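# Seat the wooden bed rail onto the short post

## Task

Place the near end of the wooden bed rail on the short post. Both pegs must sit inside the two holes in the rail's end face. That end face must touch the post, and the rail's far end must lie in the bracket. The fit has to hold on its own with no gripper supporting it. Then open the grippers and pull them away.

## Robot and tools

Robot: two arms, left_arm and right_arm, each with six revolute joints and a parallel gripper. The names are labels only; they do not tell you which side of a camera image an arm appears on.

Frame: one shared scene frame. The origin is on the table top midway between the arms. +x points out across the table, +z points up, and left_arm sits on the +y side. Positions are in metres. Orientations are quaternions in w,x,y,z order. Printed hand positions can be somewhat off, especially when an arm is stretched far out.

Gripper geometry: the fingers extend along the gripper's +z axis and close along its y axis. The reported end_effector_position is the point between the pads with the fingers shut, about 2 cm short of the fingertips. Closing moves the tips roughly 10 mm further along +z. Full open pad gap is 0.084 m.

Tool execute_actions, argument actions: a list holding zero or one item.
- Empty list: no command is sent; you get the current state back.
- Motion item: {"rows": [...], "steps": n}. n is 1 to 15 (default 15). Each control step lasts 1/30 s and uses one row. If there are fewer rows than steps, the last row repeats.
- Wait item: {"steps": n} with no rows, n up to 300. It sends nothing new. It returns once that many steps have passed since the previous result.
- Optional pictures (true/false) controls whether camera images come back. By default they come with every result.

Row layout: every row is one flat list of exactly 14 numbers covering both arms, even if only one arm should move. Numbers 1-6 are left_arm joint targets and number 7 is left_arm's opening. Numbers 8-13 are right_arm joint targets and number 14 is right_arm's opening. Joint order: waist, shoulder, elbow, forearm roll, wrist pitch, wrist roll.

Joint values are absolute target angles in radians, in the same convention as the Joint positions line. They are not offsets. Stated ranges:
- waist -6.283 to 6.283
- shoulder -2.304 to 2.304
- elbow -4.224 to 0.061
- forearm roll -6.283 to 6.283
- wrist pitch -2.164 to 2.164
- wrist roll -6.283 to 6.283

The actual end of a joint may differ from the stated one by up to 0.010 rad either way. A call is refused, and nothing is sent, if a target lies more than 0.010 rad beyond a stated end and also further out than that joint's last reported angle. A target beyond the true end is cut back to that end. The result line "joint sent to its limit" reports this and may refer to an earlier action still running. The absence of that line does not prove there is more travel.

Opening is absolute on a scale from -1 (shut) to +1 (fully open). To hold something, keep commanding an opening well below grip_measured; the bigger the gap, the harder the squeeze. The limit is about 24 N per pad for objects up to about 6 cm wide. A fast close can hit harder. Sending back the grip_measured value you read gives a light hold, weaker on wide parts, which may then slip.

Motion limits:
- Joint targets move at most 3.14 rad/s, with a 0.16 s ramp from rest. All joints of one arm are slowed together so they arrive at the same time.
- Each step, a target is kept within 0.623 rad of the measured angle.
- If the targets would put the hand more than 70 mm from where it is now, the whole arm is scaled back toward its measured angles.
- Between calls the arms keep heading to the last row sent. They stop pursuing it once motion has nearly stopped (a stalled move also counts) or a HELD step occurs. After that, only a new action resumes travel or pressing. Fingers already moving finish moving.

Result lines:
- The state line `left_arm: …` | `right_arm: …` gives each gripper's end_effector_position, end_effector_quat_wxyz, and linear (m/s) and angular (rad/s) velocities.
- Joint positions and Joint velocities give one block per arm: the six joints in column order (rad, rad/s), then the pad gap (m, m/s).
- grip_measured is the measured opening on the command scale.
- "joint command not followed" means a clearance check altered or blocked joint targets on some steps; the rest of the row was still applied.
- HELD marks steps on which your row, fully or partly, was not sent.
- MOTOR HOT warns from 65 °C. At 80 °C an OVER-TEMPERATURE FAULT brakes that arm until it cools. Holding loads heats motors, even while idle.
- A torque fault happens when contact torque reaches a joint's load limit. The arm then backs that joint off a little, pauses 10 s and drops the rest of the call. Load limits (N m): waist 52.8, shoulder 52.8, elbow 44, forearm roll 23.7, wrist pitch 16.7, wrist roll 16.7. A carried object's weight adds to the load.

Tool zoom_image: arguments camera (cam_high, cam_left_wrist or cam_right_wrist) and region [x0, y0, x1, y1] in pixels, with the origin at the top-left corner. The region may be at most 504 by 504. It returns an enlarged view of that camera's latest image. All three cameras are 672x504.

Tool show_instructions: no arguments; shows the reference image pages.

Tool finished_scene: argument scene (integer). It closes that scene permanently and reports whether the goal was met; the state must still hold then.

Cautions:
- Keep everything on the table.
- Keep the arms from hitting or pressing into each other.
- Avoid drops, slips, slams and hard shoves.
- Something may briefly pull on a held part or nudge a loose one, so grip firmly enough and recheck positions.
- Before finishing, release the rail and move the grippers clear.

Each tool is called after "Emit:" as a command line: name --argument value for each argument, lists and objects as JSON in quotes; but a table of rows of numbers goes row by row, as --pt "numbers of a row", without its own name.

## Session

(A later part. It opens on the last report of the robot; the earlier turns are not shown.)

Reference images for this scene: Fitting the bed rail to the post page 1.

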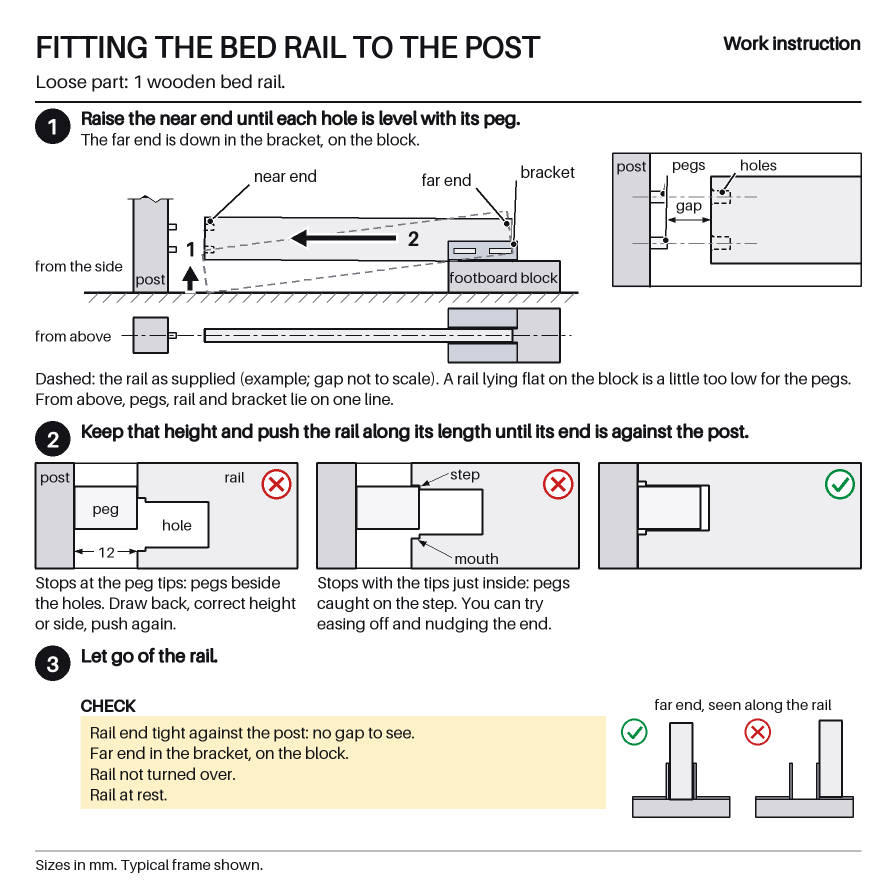

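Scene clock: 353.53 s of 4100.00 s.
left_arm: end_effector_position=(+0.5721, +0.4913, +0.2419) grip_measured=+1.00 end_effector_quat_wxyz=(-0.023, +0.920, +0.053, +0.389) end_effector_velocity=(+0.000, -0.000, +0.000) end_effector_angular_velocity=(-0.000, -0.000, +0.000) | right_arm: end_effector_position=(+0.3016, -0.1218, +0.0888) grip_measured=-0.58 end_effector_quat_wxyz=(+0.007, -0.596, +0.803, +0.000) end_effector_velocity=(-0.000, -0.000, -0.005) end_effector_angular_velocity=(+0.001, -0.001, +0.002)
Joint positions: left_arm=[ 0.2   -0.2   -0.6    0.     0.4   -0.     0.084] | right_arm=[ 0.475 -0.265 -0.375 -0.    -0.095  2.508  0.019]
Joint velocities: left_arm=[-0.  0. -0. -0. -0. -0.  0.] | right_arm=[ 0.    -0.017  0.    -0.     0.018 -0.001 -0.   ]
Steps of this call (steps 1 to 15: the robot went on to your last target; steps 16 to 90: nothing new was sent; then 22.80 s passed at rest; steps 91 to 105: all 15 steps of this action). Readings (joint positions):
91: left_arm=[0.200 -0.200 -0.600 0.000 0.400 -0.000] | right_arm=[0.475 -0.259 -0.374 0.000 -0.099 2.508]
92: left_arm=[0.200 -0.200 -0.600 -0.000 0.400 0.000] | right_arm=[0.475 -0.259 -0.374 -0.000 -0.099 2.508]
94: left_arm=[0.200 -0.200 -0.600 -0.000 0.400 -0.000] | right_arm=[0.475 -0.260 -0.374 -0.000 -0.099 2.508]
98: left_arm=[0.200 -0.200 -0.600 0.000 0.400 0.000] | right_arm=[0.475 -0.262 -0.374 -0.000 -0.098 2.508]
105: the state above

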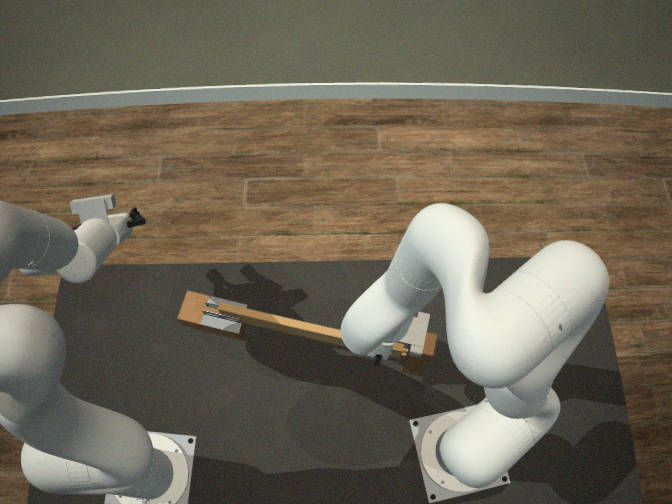

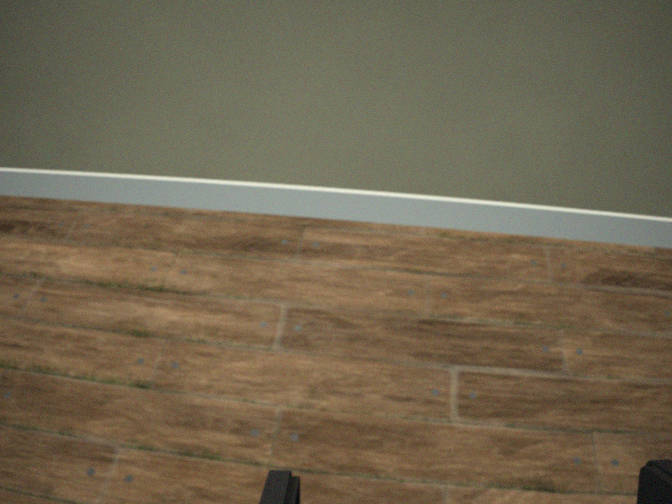

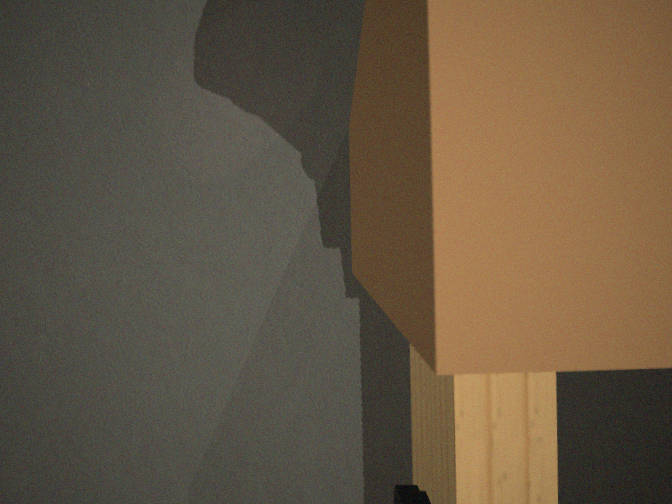

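Emit:
execute_actions --actions '[{"rows":[[0.2,-0.2,-0.6,0,0.4,0,1,0.481,-0.268,-0.378,0,-0.108,2.514,-1],[0.2,-0.2,-0.6,0,0.4,0,1,0.481,-0.268,-0.378,0,-0.108,2.514,-1],[0.2,-0.2,-0.6,0,0.4,0,1,0.488,-0.27,-0.386,0,-0.111,2.521,-1],[0.2,-0.2,-0.6,0,0.4,0,1,0.488,-0.27,-0.386,0,-0.111,2.521,-1],[0.2,-0.2,-0.6,0,0.4,0,1,0.4948,-0.2723,-0.39,0,-0.1137,2.5278,-1],[0.2,-0.2,-0.6,0,0.4,0,1,0.4948,-0.2723,-0.39,0,-0.1137,2.5278,-1],[0.2,-0.2,-0.6,0,0.4,0,1,0.5006,-0.2767,-0.397,0,-0.1163,2.5336,-1]]}]' --pictures false

Emit:
execute_actions --actions '[{"steps":12}]'

Emit:
zoom_image --camera "cam_right_wrist" --region '[380, 140, 600, 380]'

Scene clock: 365.97 s of 4100.00 s.
left_arm: end_effector_position=(+0.5721, +0.4913, +0.2419) grip_measured=+1.00 end_effector_quat_wxyz=(-0.023, +0.920, +0.053, +0.389) end_effector_velocity=(+0.000, -0.000, +0.000) end_effector_angular_velocity=(-0.000, -0.000, -0.001) | right_arm: end_effector_position=(+0.3002, -0.1131, +0.0894) grip_measured=-0.58 end_effector_quat_wxyz=(-0.000, -0.596, +0.803, -0.000) end_effector_velocity=(+0.007, +0.008, +0.002) end_effector_angular_velocity=(+0.014, -0.017, +0.002)
Joint positions: left_arm=[ 0.2   -0.2   -0.6    0.     0.4    0.     0.084] | right_arm=[ 0.5   -0.277 -0.395 -0.    -0.119  2.533  0.018]
Joint velocities: left_arm=[-0.001 -0.    -0.     0.     0.    -0.     0.   ] | right_arm=[ 0.006 -0.001 -0.012 -0.     0.01   0.004  0.   ]
Steps of this call (steps 1 to 15: the robot went on to your last target; steps 16 to 90: nothing new was sent; then 8.93 s passed at rest; steps 91 to 105: all 15 steps of this action). Readings (joint positions):
91: left_arm=[0.200 -0.200 -0.600 -0.000 0.400 -0.000] | right_arm=[0.475 -0.267 -0.375 -0.000 -0.093 2.508]
92: left_arm=[0.200 -0.200 -0.600 0.000 0.400 -0.000] | right_arm=[0.476 -0.267 -0.375 -0.000 -0.094 2.509]
94: left_arm=[0.200 -0.200 -0.600 -0.000 0.400 -0.000] | right_arm=[0.479 -0.268 -0.378 -0.000 -0.100 2.513]
98: left_arm=[0.200 -0.200 -0.600 0.000 0.400 -0.000] | right_arm=[0.491 -0.273 -0.384 -0.000 -0.117 2.524]
105: the state above

Scene clock: 366.37 s of 4100.00 s.
left_arm: end_effector_position=(+0.5721, +0.4913, +0.2419) grip_measured=+1.00 end_effector_quat_wxyz=(-0.023, +0.920, +0.053, +0.389) end_effector_velocity=(-0.000, +0.001, -0.000) end_effector_angular_velocity=(-0.000, +0.001, +0.001) | right_arm: end_effector_position=(+0.3014, -0.1120, +0.0897) grip_measured=-0.58 end_effector_quat_wxyz=(+0.002, -0.596, +0.803, +0.000) end_effector_velocity=(+0.001, +0.001, +0.000) end_effector_angular_velocity=(+0.002, -0.002, +0.002)
Joint positions: left_arm=[ 0.2   -0.2   -0.6   -0.     0.4    0.     0.084] | right_arm=[ 0.501 -0.277 -0.397 -0.    -0.117  2.534  0.018]
Joint velocities: left_arm=[ 0.001 -0.001 -0.     0.    -0.001 -0.     0.   ] | right_arm=[ 0.     0.    -0.002  0.     0.    -0.002  0.   ]
Steps of this call (steps 1 to 12: the robot went on to your last target). Readings (joint positions):
1: left_arm=[0.200 -0.200 -0.600 -0.000 0.400 -0.000] | right_arm=[0.500 -0.277 -0.396 -0.000 -0.118 2.533]
2: left_arm=[0.200 -0.200 -0.600 0.000 0.400 -0.000] | right_arm=[0.500 -0.277 -0.396 -0.000 -0.118 2.533]
4: left_arm=[0.200 -0.200 -0.600 -0.000 0.400 -0.000] | right_arm=[0.500 -0.277 -0.396 -0.000 -0.118 2.533]
8: left_arm=[0.200 -0.200 -0.600 0.000 0.400 -0.000] | right_arm=[0.501 -0.277 -0.397 -0.000 -0.117 2.534]
12: the state above

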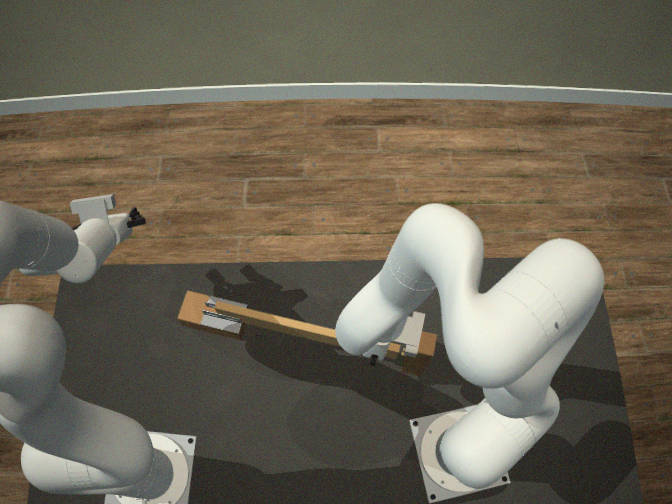

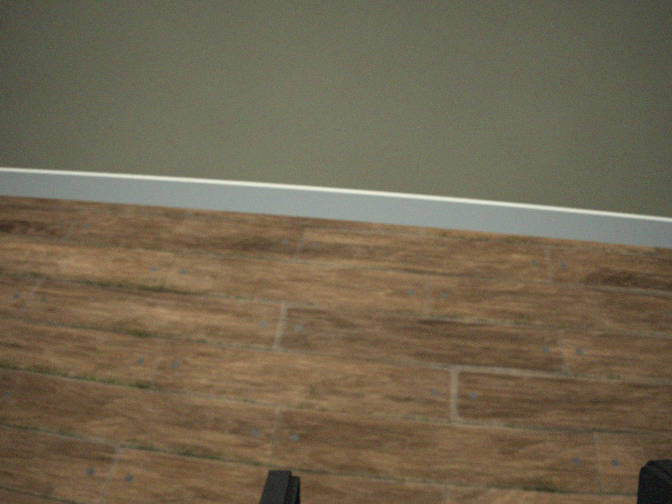

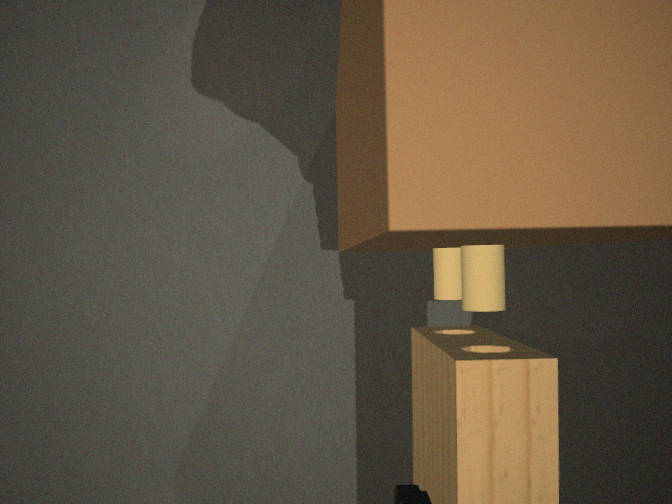

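Region (380, 140, 600, 380) of cam_right_wrist's 672x504 image, scaled by 2.100, with more detail than that image has; it fills the left 462 columns of this view, and the rest is white.

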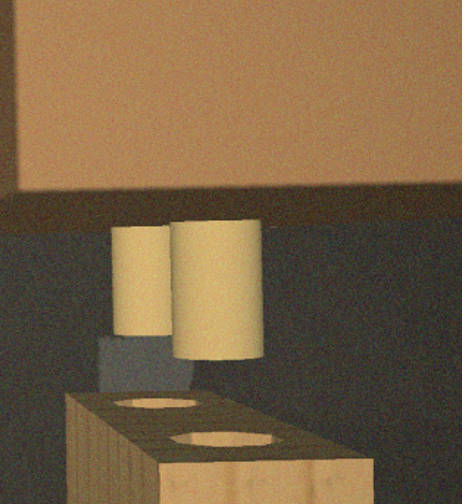

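Emit:
execute_actions --actions '[{"rows":[[0.2,-0.2,-0.6,0,0.4,0,1,0.5006,-0.280,-0.397,0,-0.113,2.5336,-1],[0.2,-0.2,-0.6,0,0.4,0,1,0.5006,-0.2837,-0.397,0,-0.110,2.5336,-1],[0.2,-0.2,-0.6,0,0.4,0,1,0.5006,-0.2837,-0.397,0,-0.110,2.5336,-1],[0.2,-0.2,-0.6,0,0.4,0,1,0.496,-0.281,-0.393,0,-0.1085,2.529,-1],[0.2,-0.2,-0.6,0,0.4,0,1,0.496,-0.281,-0.393,0,-0.1085,2.529,-1],[0.2,-0.2,-0.6,0,0.4,0,1,0.492,-0.2785,-0.3895,0,-0.107,2.525,-1],[0.2,-0.2,-0.6,0,0.4,0,1,0.492,-0.2785,-0.3895,0,-0.107,2.525,-1],[0.2,-0.2,-0.6,0,0.4,0,1,0.488,-0.276,-0.386,0,-0.1055,2.521,-1],[0.2,-0.2,-0.6,0,0.4,0,1,0.488,-0.276,-0.386,0,-0.1055,2.521,-1],[0.2,-0.2,-0.6,0,0.4,0,1,0.484,-0.2737,-0.3825,0,-0.104,2.517,-1]]}]' --pictures false

Emit:
execute_actions --actions '[{"steps":12}]'

Emit:
zoom_image --camera "cam_right_wrist" --region '[380, 140, 600, 380]'

Scene clock: 384.53 s of 4100.00 s.
left_arm: end_effector_position=(+0.5721, +0.4913, +0.2419) grip_measured=+1.00 end_effector_quat_wxyz=(-0.023, +0.920, +0.053, +0.389) end_effector_velocity=(-0.000, +0.001, -0.000) end_effector_angular_velocity=(+0.000, +0.000, +0.002) | right_arm: end_effector_position=(+0.3004, -0.1188, +0.0878) grip_measured=-0.58 end_effector_quat_wxyz=(+0.002, -0.596, +0.803, +0.000) end_effector_velocity=(-0.002, -0.007, -0.000) end_effector_angular_velocity=(-0.001, +0.001, -0.000)
Joint positions: left_arm=[ 0.2   -0.2   -0.6    0.     0.4    0.     0.084] | right_arm=[ 0.485 -0.274 -0.383 -0.    -0.104  2.518  0.018]
Joint velocities: left_arm=[ 0.003 -0.     0.     0.     0.     0.     0.   ] | right_arm=[-0.015  0.009  0.014  0.     0.004 -0.015  0.   ]
Steps of this call (steps 1 to 15: the robot went on to your last target; steps 16 to 90: nothing new was sent; then 14.67 s passed at rest; steps 91 to 105: all 15 steps of this action). Readings (joint positions):
91: left_arm=[0.200 -0.200 -0.600 -0.000 0.400 0.000] | right_arm=[0.501 -0.277 -0.397 -0.000 -0.116 2.534]
92: left_arm=[0.200 -0.200 -0.600 0.000 0.400 0.000] | right_arm=[0.501 -0.277 -0.397 -0.000 -0.116 2.534]
94: left_arm=[0.200 -0.200 -0.600 0.000 0.400 0.000] | right_arm=[0.501 -0.280 -0.397 0.000 -0.113 2.534]
98: left_arm=[0.200 -0.200 -0.600 0.000 0.400 -0.000] | right_arm=[0.496 -0.280 -0.393 0.000 -0.108 2.529]
105: the state above

Scene clock: 384.93 s of 4100.00 s.
left_arm: end_effector_position=(+0.5721, +0.4913, +0.2419) grip_measured=+1.00 end_effector_quat_wxyz=(-0.023, +0.920, +0.053, +0.389) end_effector_velocity=(-0.000, +0.000, +0.000) end_effector_angular_velocity=(+0.000, -0.001, -0.000) | right_arm: end_effector_position=(+0.3002, -0.1193, +0.0878) grip_measured=-0.58 end_effector_quat_wxyz=(+0.002, -0.596, +0.803, +0.000) end_effector_velocity=(-0.001, -0.001, -0.000) end_effector_angular_velocity=(-0.001, +0.002, -0.002)
Joint positions: left_arm=[ 0.2   -0.2   -0.6   -0.     0.4   -0.     0.084] | right_arm=[ 0.484 -0.274 -0.383  0.    -0.104  2.517  0.018]
Joint velocities: left_arm=[ 0.     0.001  0.     0.    -0.     0.     0.   ] | right_arm=[-0.     0.     0.001 -0.    -0.002  0.002 -0.   ]
Steps of this call (steps 1 to 12: the robot went on to your last target). Readings (joint positions):
1: left_arm=[0.200 -0.200 -0.600 -0.000 0.400 -0.000] | right_arm=[0.485 -0.274 -0.383 -0.000 -0.104 2.518]
2: left_arm=[0.200 -0.200 -0.600 -0.000 0.400 -0.000] | right_arm=[0.484 -0.274 -0.383 -0.000 -0.104 2.517]
4: left_arm=[0.200 -0.200 -0.600 0.000 0.400 -0.000] | right_arm=[0.484 -0.274 -0.383 -0.000 -0.104 2.517]
8: left_arm=[0.200 -0.200 -0.600 -0.000 0.400 -0.000] | right_arm=[0.484 -0.274 -0.383 0.000 -0.104 2.517]
12: the state above

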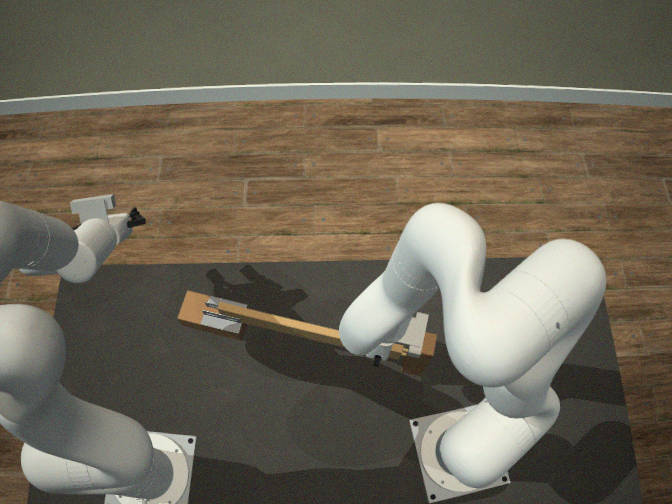

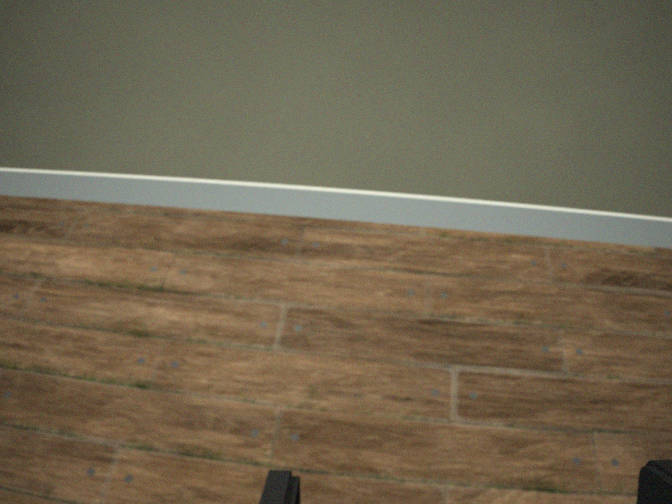

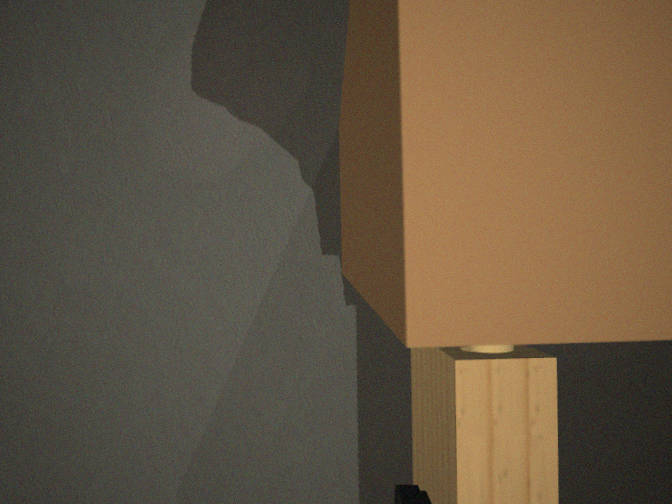

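Region (380, 140, 600, 380) of cam_right_wrist's 672x504 image, scaled by 2.100, with more detail than that image has; it fills the left 462 columns of this view, and the rest is white.

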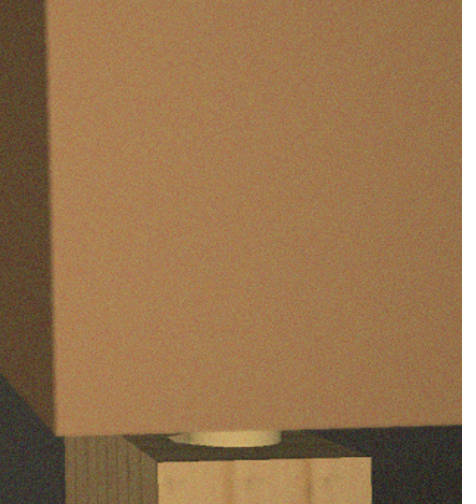

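Emit:
execute_actions --actions '[{"rows":[[0.2,-0.2,-0.6,0,0.4,0,1,0.486,-0.2737,-0.382,0,-0.104,2.519,-1],[0.2,-0.2,-0.6,0,0.4,0,1,0.4875,-0.2737,-0.3815,0,-0.104,2.5205,-1],[0.2,-0.2,-0.6,0,0.4,0,1,0.4875,-0.2737,-0.3815,0,-0.104,2.5205,-1],[0.2,-0.2,-0.6,0,0.4,0,1,0.4875,-0.2737,-0.3815,0,-0.104,2.5205,-1],[0.2,-0.2,-0.6,0,0.4,0,1,0.4875,-0.2737,-0.3815,0,-0.104,2.5205,-1],[0.2,-0.2,-0.6,0,0.4,0,1,0.4875,-0.2737,-0.3815,0,-0.104,2.5205,-1],[0.2,-0.2,-0.6,0,0.4,0,1,0.4865,-0.273,-0.3805,0,-0.1036,2.5195,-1],[0.2,-0.2,-0.6,0,0.4,0,1,0.4855,-0.2723,-0.3795,0,-0.1032,2.5185,-1],[0.2,-0.2,-0.6,0,0.4,0,1,0.4845,-0.2716,-0.3785,0,-0.1028,2.5175,-1],[0.2,-0.2,-0.6,0,0.4,0,1,0.4835,-0.2709,-0.3775,0,-0.1024,2.5165,-1],[0.2,-0.2,-0.6,0,0.4,0,1,0.4825,-0.2702,-0.3765,0,-0.102,2.5155,-1],[0.2,-0.2,-0.6,0,0.4,0,1,0.4815,-0.2695,-0.3755,0,-0.1016,2.5145,-1],[0.2,-0.2,-0.6,0,0.4,0,1,0.4805,-0.2688,-0.3745,0,-0.1012,2.5135,-1]]}]' --pictures false

Emit:
execute_actions --actions '[{"steps":12}]'

Emit:
zoom_image --camera "cam_high" --region '[160, 270, 460, 390]'

Scene clock: 401.57 s of 4100.00 s.
left_arm: end_effector_position=(+0.5721, +0.4913, +0.2419) grip_measured=+1.00 end_effector_quat_wxyz=(-0.023, +0.920, +0.053, +0.389) end_effector_velocity=(+0.000, -0.000, +0.000) end_effector_angular_velocity=(-0.000, -0.001, +0.000) | right_arm: end_effector_position=(+0.2995, -0.1204, +0.0880) grip_measured=-0.58 end_effector_quat_wxyz=(+0.004, -0.596, +0.803, +0.000) end_effector_velocity=(+0.005, -0.003, +0.002) end_effector_angular_velocity=(+0.016, -0.021, +0.004)
Joint positions: left_arm=[ 0.2   -0.2   -0.6    0.     0.4    0.     0.084] | right_arm=[ 0.483 -0.27  -0.377  0.    -0.1    2.515  0.018]
Joint velocities: left_arm=[-0.     0.     0.    -0.001  0.001 -0.     0.   ] | right_arm=[-0.018  0.016  0.012  0.     0.023 -0.022  0.   ]
Steps of this call (steps 1 to 15: the robot went on to your last target; steps 16 to 90: nothing new was sent; then 13.13 s passed at rest; steps 91 to 105: all 15 steps of this action). Readings (joint positions):
91: left_arm=[0.200 -0.200 -0.600 0.000 0.400 0.000] | right_arm=[0.484 -0.274 -0.382 -0.000 -0.104 2.517]
92: left_arm=[0.200 -0.200 -0.600 0.000 0.400 -0.000] | right_arm=[0.484 -0.274 -0.382 -0.000 -0.104 2.517]
94: left_arm=[0.200 -0.200 -0.600 -0.000 0.400 0.000] | right_arm=[0.486 -0.274 -0.382 0.000 -0.104 2.519]
98: left_arm=[0.200 -0.200 -0.600 -0.000 0.400 -0.000] | right_arm=[0.487 -0.274 -0.381 0.000 -0.104 2.520]
105: the state above

Scene clock: 401.97 s of 4100.00 s.
left_arm: end_effector_position=(+0.5721, +0.4913, +0.2419) grip_measured=+1.00 end_effector_quat_wxyz=(-0.023, +0.920, +0.053, +0.389) end_effector_velocity=(-0.000, +0.000, -0.000) end_effector_angular_velocity=(+0.000, +0.001, -0.000) | right_arm: end_effector_position=(+0.2995, -0.1210, +0.0880) grip_measured=-0.58 end_effector_quat_wxyz=(+0.004, -0.596, +0.803, +0.000) end_effector_velocity=(-0.001, -0.002, -0.001) end_effector_angular_velocity=(-0.003, +0.003, -0.001)
Joint positions: left_arm=[ 0.2   -0.2   -0.6    0.     0.4   -0.     0.084] | right_arm=[ 0.481 -0.269 -0.376  0.    -0.099  2.514  0.019]
Joint velocities: left_arm=[ 0.    -0.001  0.     0.    -0.     0.     0.   ] | right_arm=[-0.001 -0.     0.002 -0.    -0.002  0.     0.   ]
Steps of this call (steps 1 to 12: the robot went on to your last target). Readings (joint positions):
1: left_arm=[0.200 -0.200 -0.600 0.000 0.400 -0.000] | right_arm=[0.482 -0.269 -0.377 0.000 -0.099 2.515]
2: left_arm=[0.200 -0.200 -0.600 -0.000 0.400 0.000] | right_arm=[0.482 -0.269 -0.377 0.000 -0.099 2.514]
4: left_arm=[0.200 -0.200 -0.600 -0.000 0.400 -0.000] | right_arm=[0.481 -0.269 -0.376 0.000 -0.098 2.514]
8: left_arm=[0.200 -0.200 -0.600 0.000 0.400 -0.000] | right_arm=[0.481 -0.269 -0.376 0.000 -0.098 2.514]
12: the state above

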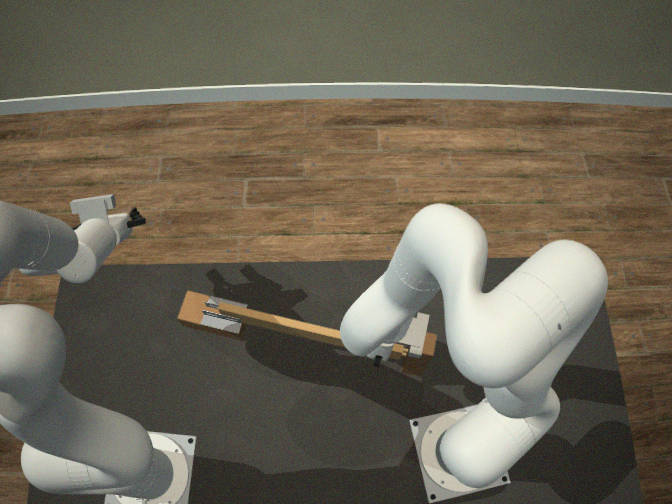

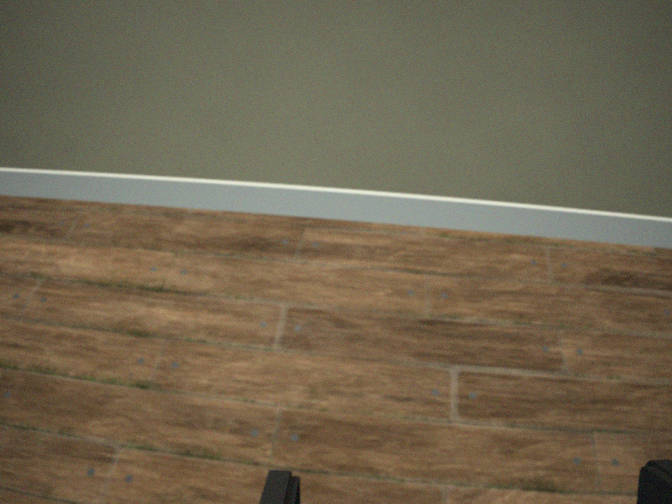

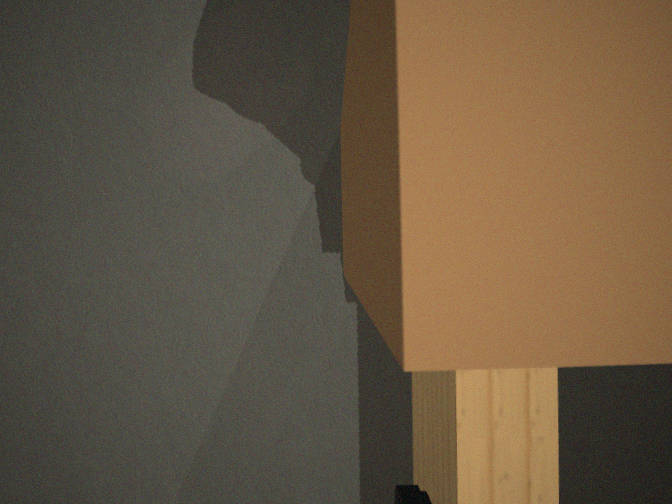

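Region (160, 270, 460, 390) of cam_high's 672x504 image, scaled by 1.680, with more detail than that image has; it fills the top 202 rows of this view, and the rest is white.

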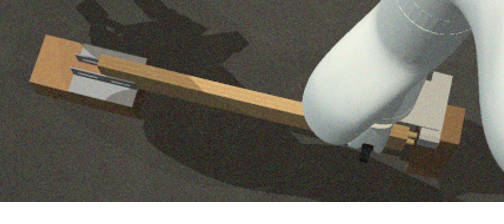

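Emit:
execute_actions --actions '[{"rows":[[0.2,-0.2,-0.6,0,0.4,0,1,0.4805,-0.2698,-0.3745,0,-0.1002,2.5135,-1],[0.2,-0.2,-0.6,0,0.4,0,1,0.4805,-0.2698,-0.3745,0,-0.1002,2.5135,-1],[0.2,-0.2,-0.6,0,0.4,0,1,0.4805,-0.2708,-0.3745,0,-0.0992,2.5135,-1],[0.2,-0.2,-0.6,0,0.4,0,1,0.4805,-0.2708,-0.3745,0,-0.0992,2.5135,-1],[0.2,-0.2,-0.6,0,0.4,0,1,0.4805,-0.2718,-0.3745,0,-0.0982,2.5135,-1],[0.2,-0.2,-0.6,0,0.4,0,1,0.4805,-0.2718,-0.3745,0,-0.0982,2.5135,-1],[0.2,-0.2,-0.6,0,0.4,0,1,0.4805,-0.2728,-0.3745,0,-0.0972,2.5135,-1],[0.2,-0.2,-0.6,0,0.4,0,1,0.4805,-0.2728,-0.3745,0,-0.0972,2.5135,-1],[0.2,-0.2,-0.6,0,0.4,0,1,0.4805,-0.2738,-0.3745,0,-0.0962,2.5135,-1],[0.2,-0.2,-0.6,0,0.4,0,1,0.4805,-0.2738,-0.3745,0,-0.0962,2.5135,-1],[0.2,-0.2,-0.6,0,0.4,0,1,0.4805,-0.2748,-0.3745,0,-0.0952,2.5135,-1],[0.2,-0.2,-0.6,0,0.4,0,1,0.4805,-0.2748,-0.3745,0,-0.0952,2.5135,-1],[0.2,-0.2,-0.6,0,0.4,0,1,0.4805,-0.2758,-0.3745,0,-0.0942,2.5135,-1],[0.2,-0.2,-0.6,0,0.4,0,1,0.4805,-0.2758,-0.3745,0,-0.0942,2.5135,-1],[0.2,-0.2,-0.6,0,0.4,0,1,0.4805,-0.2768,-0.3745,0,-0.0932,2.5135,-1]]}]' --pictures false

Emit:
execute_actions --actions '[{"rows":[[0.2,-0.2,-0.6,0,0.4,0,1,0.4805,-0.2778,-0.3745,0,-0.0922,2.5135,-1],[0.2,-0.2,-0.6,0,0.4,0,1,0.4805,-0.2778,-0.3745,0,-0.0922,2.5135,-1],[0.2,-0.2,-0.6,0,0.4,0,1,0.4805,-0.2788,-0.3745,0,-0.0912,2.5135,-1],[0.2,-0.2,-0.6,0,0.4,0,1,0.4805,-0.2788,-0.3745,0,-0.0912,2.5135,-1],[0.2,-0.2,-0.6,0,0.4,0,1,0.4805,-0.2798,-0.3745,0,-0.0902,2.5135,-1],[0.2,-0.2,-0.6,0,0.4,0,1,0.4805,-0.2798,-0.3745,0,-0.0902,2.5135,-1],[0.2,-0.2,-0.6,0,0.4,0,1,0.4805,-0.2808,-0.3745,0,-0.0892,2.5135,-1],[0.2,-0.2,-0.6,0,0.4,0,1,0.4805,-0.2808,-0.3745,0,-0.0892,2.5135,-1],[0.2,-0.2,-0.6,0,0.4,0,1,0.4805,-0.2818,-0.3745,0,-0.0882,2.5135,-1],[0.2,-0.2,-0.6,0,0.4,0,1,0.4805,-0.2818,-0.3745,0,-0.0882,2.5135,-1],[0.2,-0.2,-0.6,0,0.4,0,1,0.4805,-0.2828,-0.3745,0,-0.0872,2.5135,-1]]}]'

Scene clock: 426.43 s of 4100.00 s.
left_arm: end_effector_position=(+0.5721, +0.4913, +0.2419) grip_measured=+1.00 end_effector_quat_wxyz=(-0.023, +0.920, +0.053, +0.389) end_effector_velocity=(-0.000, -0.000, -0.000) end_effector_angular_velocity=(+0.000, +0.001, -0.000) | right_arm: end_effector_position=(+0.2997, -0.1212, +0.0864) grip_measured=-0.58 end_effector_quat_wxyz=(+0.004, -0.596, +0.803, +0.000) end_effector_velocity=(-0.000, +0.000, -0.004) end_effector_angular_velocity=(+0.001, -0.001, +0.001)
Joint positions: left_arm=[ 0.2   -0.2   -0.6   -0.     0.4    0.     0.084] | right_arm=[ 0.48  -0.275 -0.376 -0.    -0.093  2.513  0.019]
Joint velocities: left_arm=[-0.    -0.001 -0.     0.     0.     0.    -0.   ] | right_arm=[ 0.002 -0.015 -0.     0.     0.016  0.001 -0.   ]
Steps of this call (steps 1 to 15: the robot went on to your last target; steps 16 to 90: nothing new was sent; then 20.97 s passed at rest; steps 91 to 105: all 15 steps of this action). Readings (joint positions):
91: left_arm=[0.200 -0.200 -0.600 0.000 0.400 0.000] | right_arm=[0.481 -0.269 -0.376 -0.000 -0.099 2.514]
92: left_arm=[0.200 -0.200 -0.600 0.000 0.400 -0.000] | right_arm=[0.480 -0.269 -0.376 -0.000 -0.099 2.513]
94: left_arm=[0.200 -0.200 -0.600 -0.000 0.400 -0.000] | right_arm=[0.480 -0.269 -0.376 -0.000 -0.098 2.514]
98: left_arm=[0.200 -0.200 -0.600 -0.000 0.400 -0.000] | right_arm=[0.480 -0.271 -0.376 -0.000 -0.097 2.513]
105: the state above

Scene clock: 426.93 s of 4100.00 s.
left_arm: end_effector_position=(+0.5721, +0.4913, +0.2419) grip_measured=+1.00 end_effector_quat_wxyz=(-0.023, +0.920, +0.053, +0.389) end_effector_velocity=(+0.000, +0.000, +0.001) end_effector_angular_velocity=(+0.001, -0.001, -0.001) | right_arm: end_effector_position=(+0.2996, -0.1211, +0.0841) grip_measured=-0.58 end_effector_quat_wxyz=(+0.005, -0.596, +0.803, +0.000) end_effector_velocity=(-0.000, +0.000, -0.002) end_effector_angular_velocity=(+0.000, -0.000, -0.003)
Joint positions: left_arm=[ 0.2   -0.2   -0.6   -0.     0.4   -0.     0.084] | right_arm=[ 0.481 -0.282 -0.377 -0.    -0.085  2.513  0.019]
Joint velocities: left_arm=[ 0.     0.    -0.001  0.001  0.     0.    -0.   ] | right_arm=[ 0.    -0.006 -0.    -0.     0.006  0.003  0.   ]
Steps of this call (steps 1 to 15: all 15 steps of this action). Readings (joint positions):
1: left_arm=[0.200 -0.200 -0.600 0.000 0.400 -0.000] | right_arm=[0.480 -0.275 -0.376 -0.000 -0.093 2.513]
2: left_arm=[0.200 -0.200 -0.600 -0.000 0.400 0.000] | right_arm=[0.480 -0.276 -0.376 -0.000 -0.092 2.513]
4: left_arm=[0.200 -0.200 -0.600 -0.000 0.400 0.000] | right_arm=[0.480 -0.277 -0.376 -0.000 -0.091 2.513]
8: left_arm=[0.200 -0.200 -0.600 -0.000 0.400 -0.000] | right_arm=[0.480 -0.279 -0.377 -0.000 -0.088 2.513]
15: the state above

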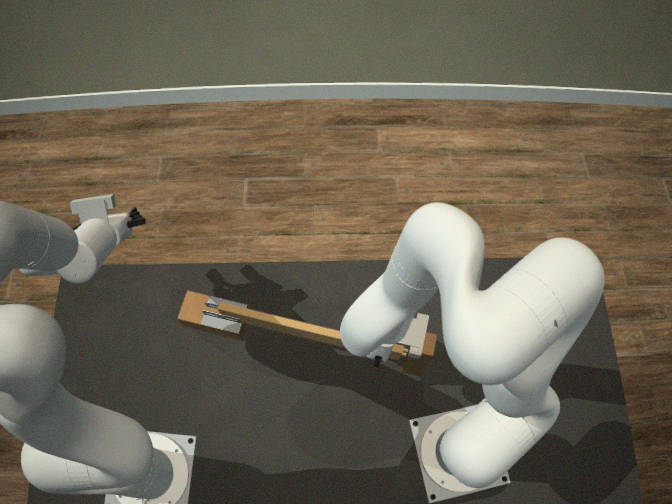

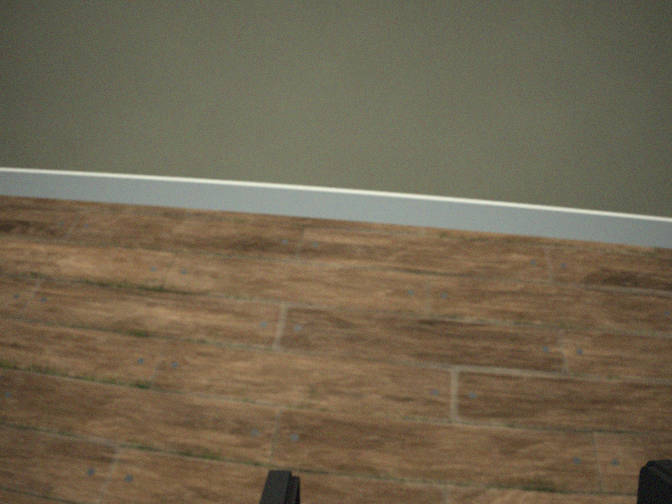

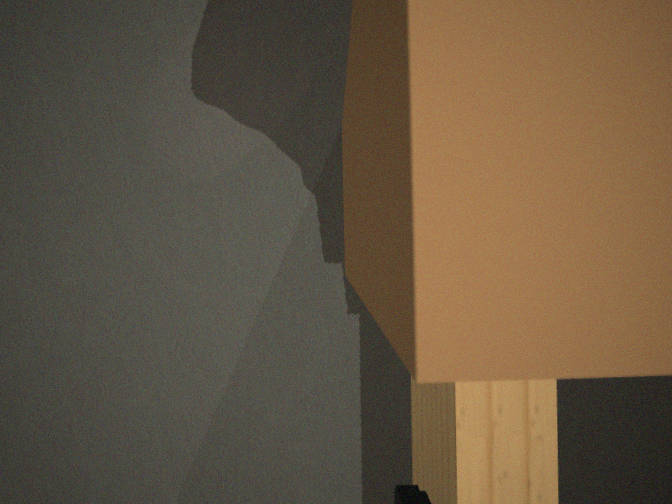

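Emit:
zoom_image --camera "cam_high" --region '[360, 320, 450, 390]'

Region (360, 320, 450, 390) of cam_high's 672x504 image, scaled by 5.600, with more detail than that image has.

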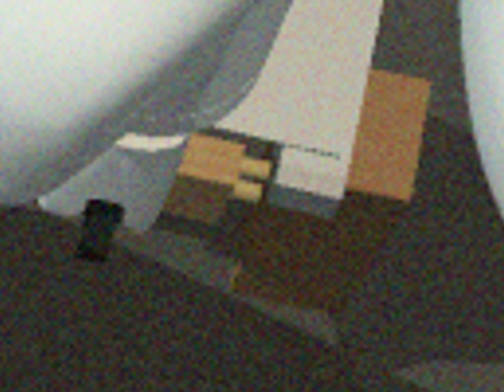

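Emit:
execute_actions --actions '[{"rows":[[0.2,-0.2,-0.6,0,0.4,0,1,0.485,-0.286,-0.380,0,-0.089,2.518,-1],[0.2,-0.2,-0.6,0,0.4,0,1,0.485,-0.286,-0.380,0,-0.089,2.518,-1],[0.2,-0.2,-0.6,0,0.4,0,1,0.491,-0.2905,-0.387,0,-0.092,2.524,-1],[0.2,-0.2,-0.6,0,0.4,0,1,0.491,-0.2905,-0.387,0,-0.092,2.524,-1],[0.2,-0.2,-0.6,0,0.4,0,1,0.497,-0.295,-0.394,0,-0.095,2.530,-1]]}]' --pictures false

Emit:
execute_actions --actions '[{"steps":12}]'

Emit:
zoom_image --camera "cam_right_wrist" --region '[380, 140, 600, 380]'

Scene clock: 444.50 s of 4100.00 s.
left_arm: end_effector_position=(+0.5721, +0.4913, +0.2419) grip_measured=+1.00 end_effector_quat_wxyz=(-0.023, +0.920, +0.053, +0.389) end_effector_velocity=(-0.000, +0.001, -0.000) end_effector_angular_velocity=(+0.000, -0.000, +0.001) | right_arm: end_effector_position=(+0.2996, -0.1149, +0.0832) grip_measured=-0.58 end_effector_quat_wxyz=(-0.000, -0.596, +0.803, -0.000) end_effector_velocity=(+0.007, +0.007, +0.002) end_effector_angular_velocity=(+0.014, -0.018, -0.001)
Joint positions: left_arm=[ 0.2   -0.2   -0.6    0.     0.4   -0.     0.084] | right_arm=[ 0.497 -0.295 -0.393 -0.    -0.097  2.53   0.018]
Joint velocities: left_arm=[ 0.002 -0.     0.     0.001  0.     0.    -0.   ] | right_arm=[ 0.003  0.002 -0.01   0.     0.012  0.003  0.   ]
Steps of this call (steps 1 to 15: the robot went on to your last target; steps 16 to 90: nothing new was sent; then 14.07 s passed at rest; steps 91 to 105: all 15 steps of this action). Readings (joint positions):
91: left_arm=[0.200 -0.200 -0.600 -0.000 0.400 0.000] | right_arm=[0.481 -0.283 -0.377 -0.000 -0.085 2.514]
92: left_arm=[0.200 -0.200 -0.600 -0.000 0.400 -0.000] | right_arm=[0.481 -0.283 -0.377 -0.000 -0.085 2.514]
94: left_arm=[0.200 -0.200 -0.600 -0.000 0.400 -0.000] | right_arm=[0.483 -0.286 -0.379 -0.000 -0.088 2.517]
98: left_arm=[0.200 -0.200 -0.600 0.000 0.400 -0.000] | right_arm=[0.493 -0.293 -0.386 -0.000 -0.099 2.526]
105: the state above

Scene clock: 444.90 s of 4100.00 s.
left_arm: end_effector_position=(+0.5721, +0.4913, +0.2419) grip_measured=+1.00 end_effector_quat_wxyz=(-0.023, +0.920, +0.053, +0.389) end_effector_velocity=(-0.000, +0.001, -0.000) end_effector_angular_velocity=(-0.000, +0.001, +0.002) | right_arm: end_effector_position=(+0.3007, -0.1140, +0.0835) grip_measured=-0.58 end_effector_quat_wxyz=(+0.002, -0.596, +0.803, +0.000) end_effector_velocity=(+0.000, +0.000, -0.000) end_effector_angular_velocity=(+0.000, -0.000, -0.005)
Joint positions: left_arm=[ 0.2   -0.2   -0.6   -0.     0.4   -0.     0.084] | right_arm=[ 0.497 -0.295 -0.394 -0.    -0.095  2.53   0.018]
Joint velocities: left_arm=[ 0.001 -0.     0.    -0.     0.    -0.    -0.   ] | right_arm=[-0.    -0.001 -0.001  0.     0.     0.005  0.   ]
Steps of this call (steps 1 to 12: the robot went on to your last target). Readings (joint positions):
1: left_arm=[0.200 -0.200 -0.600 -0.000 0.400 -0.000] | right_arm=[0.497 -0.295 -0.393 -0.000 -0.097 2.530]
2: left_arm=[0.200 -0.200 -0.600 -0.000 0.400 0.000] | right_arm=[0.497 -0.295 -0.393 -0.000 -0.097 2.530]
4: left_arm=[0.200 -0.200 -0.600 -0.000 0.400 -0.000] | right_arm=[0.497 -0.295 -0.393 -0.000 -0.096 2.530]
8: left_arm=[0.200 -0.200 -0.600 0.000 0.400 -0.000] | right_arm=[0.497 -0.295 -0.394 -0.000 -0.096 2.530]
12: the state above

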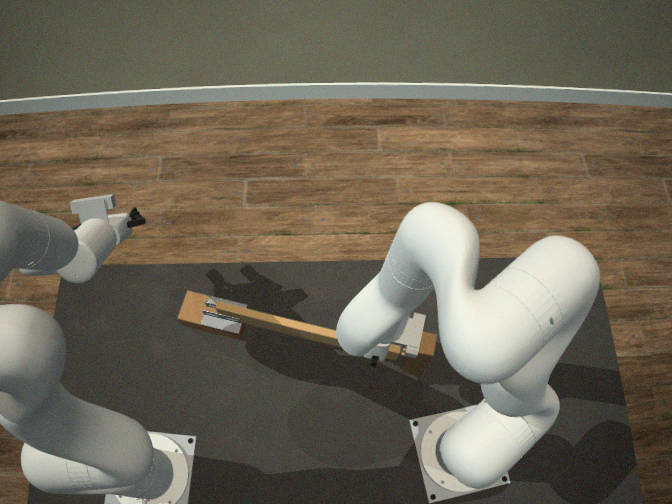

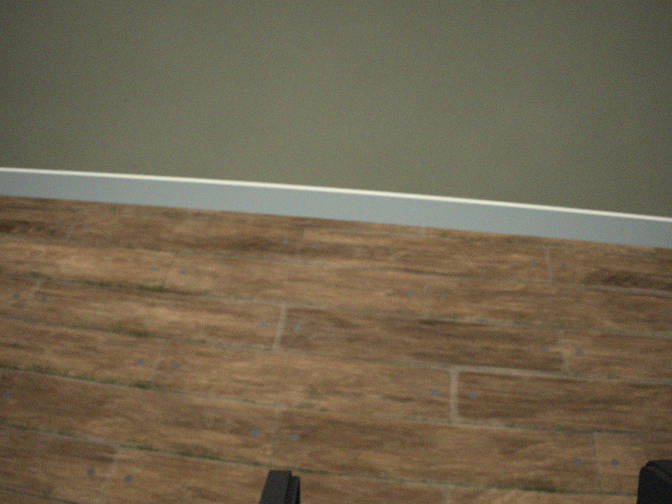

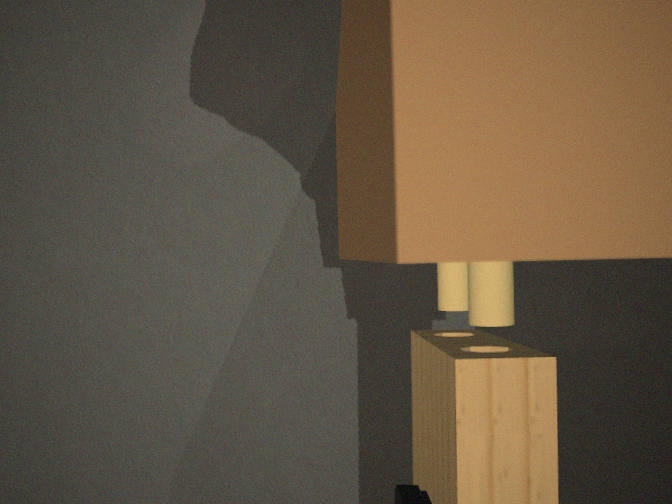

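Region (380, 140, 600, 380) of cam_right_wrist's 672x504 image, scaled by 2.100, with more detail than that image has; it fills the left 462 columns of this view, and the rest is white.

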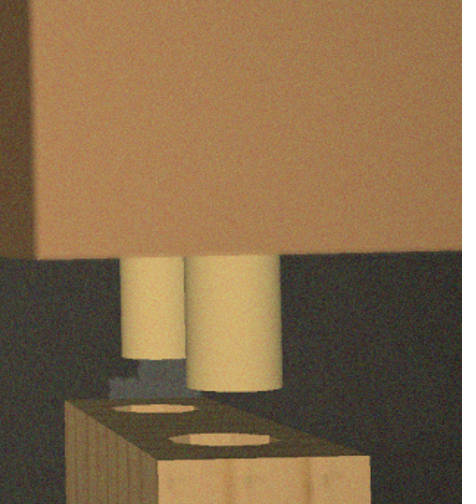

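Emit:
execute_actions --actions '[{"rows":[[0.2,-0.2,-0.6,0,0.4,0,1,0.497,-0.289,-0.394,0,-0.100,2.530,-1],[0.2,-0.2,-0.6,0,0.4,0,1,0.497,-0.283,-0.394,0,-0.1055,2.530,-1]]}]' --pictures false

Emit:
execute_actions --actions '[{"steps":8}]'

Emit:
zoom_image --camera "cam_right_wrist" --region '[380, 140, 600, 380]'

Scene clock: 459.17 s of 4100.00 s.
left_arm: end_effector_position=(+0.5721, +0.4913, +0.2419) grip_measured=+1.00 end_effector_quat_wxyz=(-0.023, +0.920, +0.053, +0.389) end_effector_velocity=(+0.000, -0.001, +0.000) end_effector_angular_velocity=(+0.001, -0.000, -0.002) | right_arm: end_effector_position=(+0.3014, -0.1134, +0.0872) grip_measured=-0.58 end_effector_quat_wxyz=(+0.003, -0.596, +0.803, +0.000) end_effector_velocity=(+0.001, +0.001, +0.001) end_effector_angular_velocity=(+0.001, -0.002, +0.001)
Joint positions: left_arm=[ 0.2   -0.2   -0.6   -0.     0.4   -0.     0.084] | right_arm=[ 0.497 -0.283 -0.394 -0.    -0.106  2.53   0.018]
Joint velocities: left_arm=[-0.001  0.    -0.     0.001 -0.     0.     0.   ] | right_arm=[-0.     0.001 -0.001  0.    -0.    -0.001  0.   ]
Steps of this call (steps 1 to 15: the robot went on to your last target; steps 16 to 90: nothing new was sent; then 10.77 s passed at rest; steps 91 to 105: all 15 steps of this action). Readings (joint positions):
91: left_arm=[0.200 -0.200 -0.600 -0.000 0.400 -0.000] | right_arm=[0.497 -0.295 -0.394 0.000 -0.095 2.530]
92: left_arm=[0.200 -0.200 -0.600 -0.000 0.400 0.000] | right_arm=[0.497 -0.294 -0.394 0.000 -0.096 2.530]
94: left_arm=[0.200 -0.200 -0.600 -0.000 0.400 -0.000] | right_arm=[0.497 -0.289 -0.394 -0.000 -0.100 2.530]
98: left_arm=[0.200 -0.200 -0.600 0.000 0.400 -0.000] | right_arm=[0.497 -0.284 -0.394 -0.000 -0.105 2.530]
105: the state above

Scene clock: 459.43 s of 4100.00 s.
left_arm: end_effector_position=(+0.5721, +0.4913, +0.2419) grip_measured=+1.00 end_effector_quat_wxyz=(-0.023, +0.920, +0.053, +0.389) end_effector_velocity=(+0.000, -0.001, +0.000) end_effector_angular_velocity=(-0.000, +0.000, -0.002) | right_arm: end_effector_position=(+0.3014, -0.1134, +0.0872) grip_measured=-0.58 end_effector_quat_wxyz=(+0.003, -0.596, +0.803, +0.000) end_effector_velocity=(+0.000, +0.000, +0.000) end_effector_angular_velocity=(+0.000, -0.000, +0.001)
Joint positions: left_arm=[ 0.2   -0.2   -0.6    0.     0.4   -0.     0.084] | right_arm=[ 0.497 -0.283 -0.394 -0.    -0.106  2.53   0.018]
Joint velocities: left_arm=[-0.002  0.     0.     0.    -0.    -0.    -0.   ] | right_arm=[-0.     0.    -0.001  0.    -0.001 -0.001  0.   ]
Steps of this call (steps 1 to 8: the robot went on to your last target). Readings (joint positions):
1: left_arm=[0.200 -0.200 -0.600 -0.000 0.400 0.000] | right_arm=[0.497 -0.283 -0.394 -0.000 -0.106 2.530]
2: left_arm=[0.200 -0.200 -0.600 -0.000 0.400 -0.000] | right_arm=[0.497 -0.283 -0.394 -0.000 -0.106 2.530]
4: left_arm=[0.200 -0.200 -0.600 -0.000 0.400 -0.000] | right_arm=[0.497 -0.283 -0.394 -0.000 -0.106 2.530]
8: the state above

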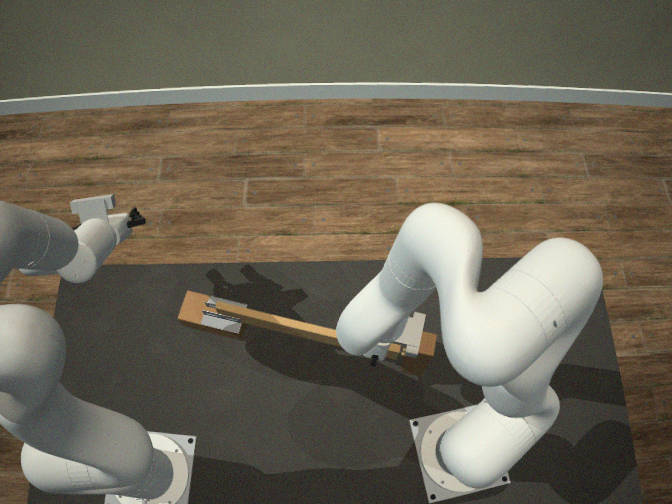

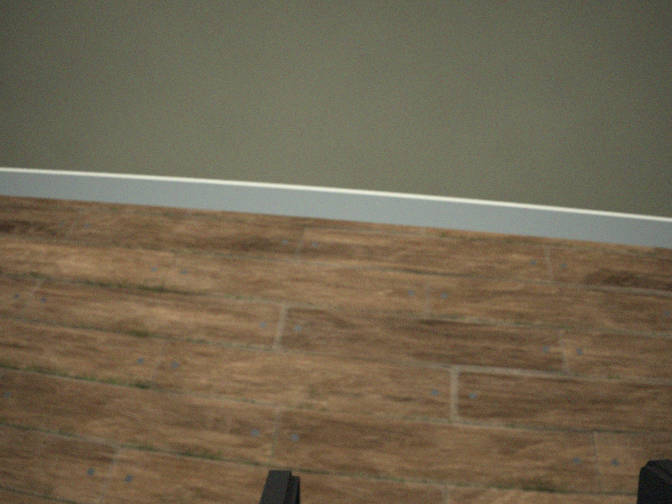

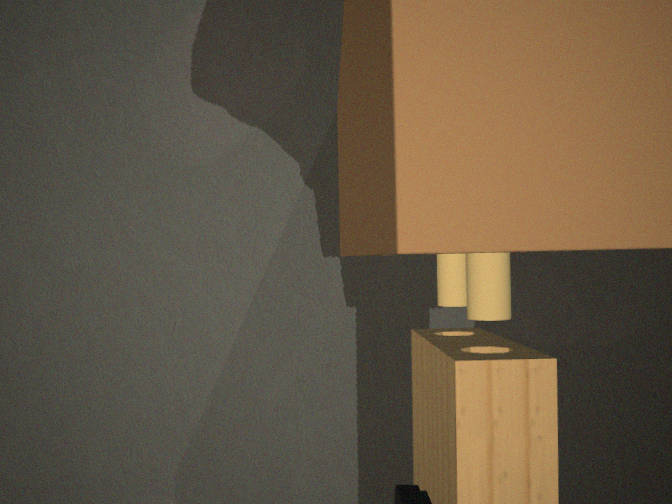

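Region (380, 140, 600, 380) of cam_right_wrist's 672x504 image, scaled by 2.100, with more detail than that image has; it fills the left 462 columns of this view, and the rest is white.

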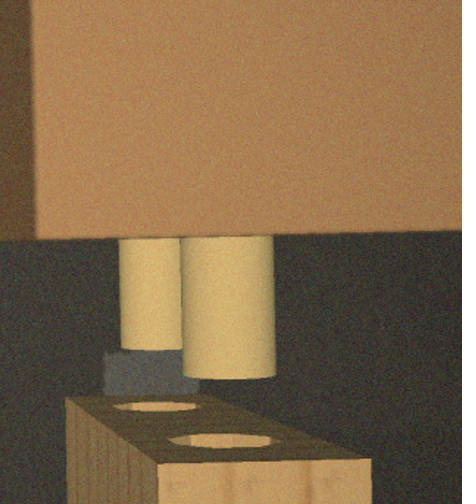

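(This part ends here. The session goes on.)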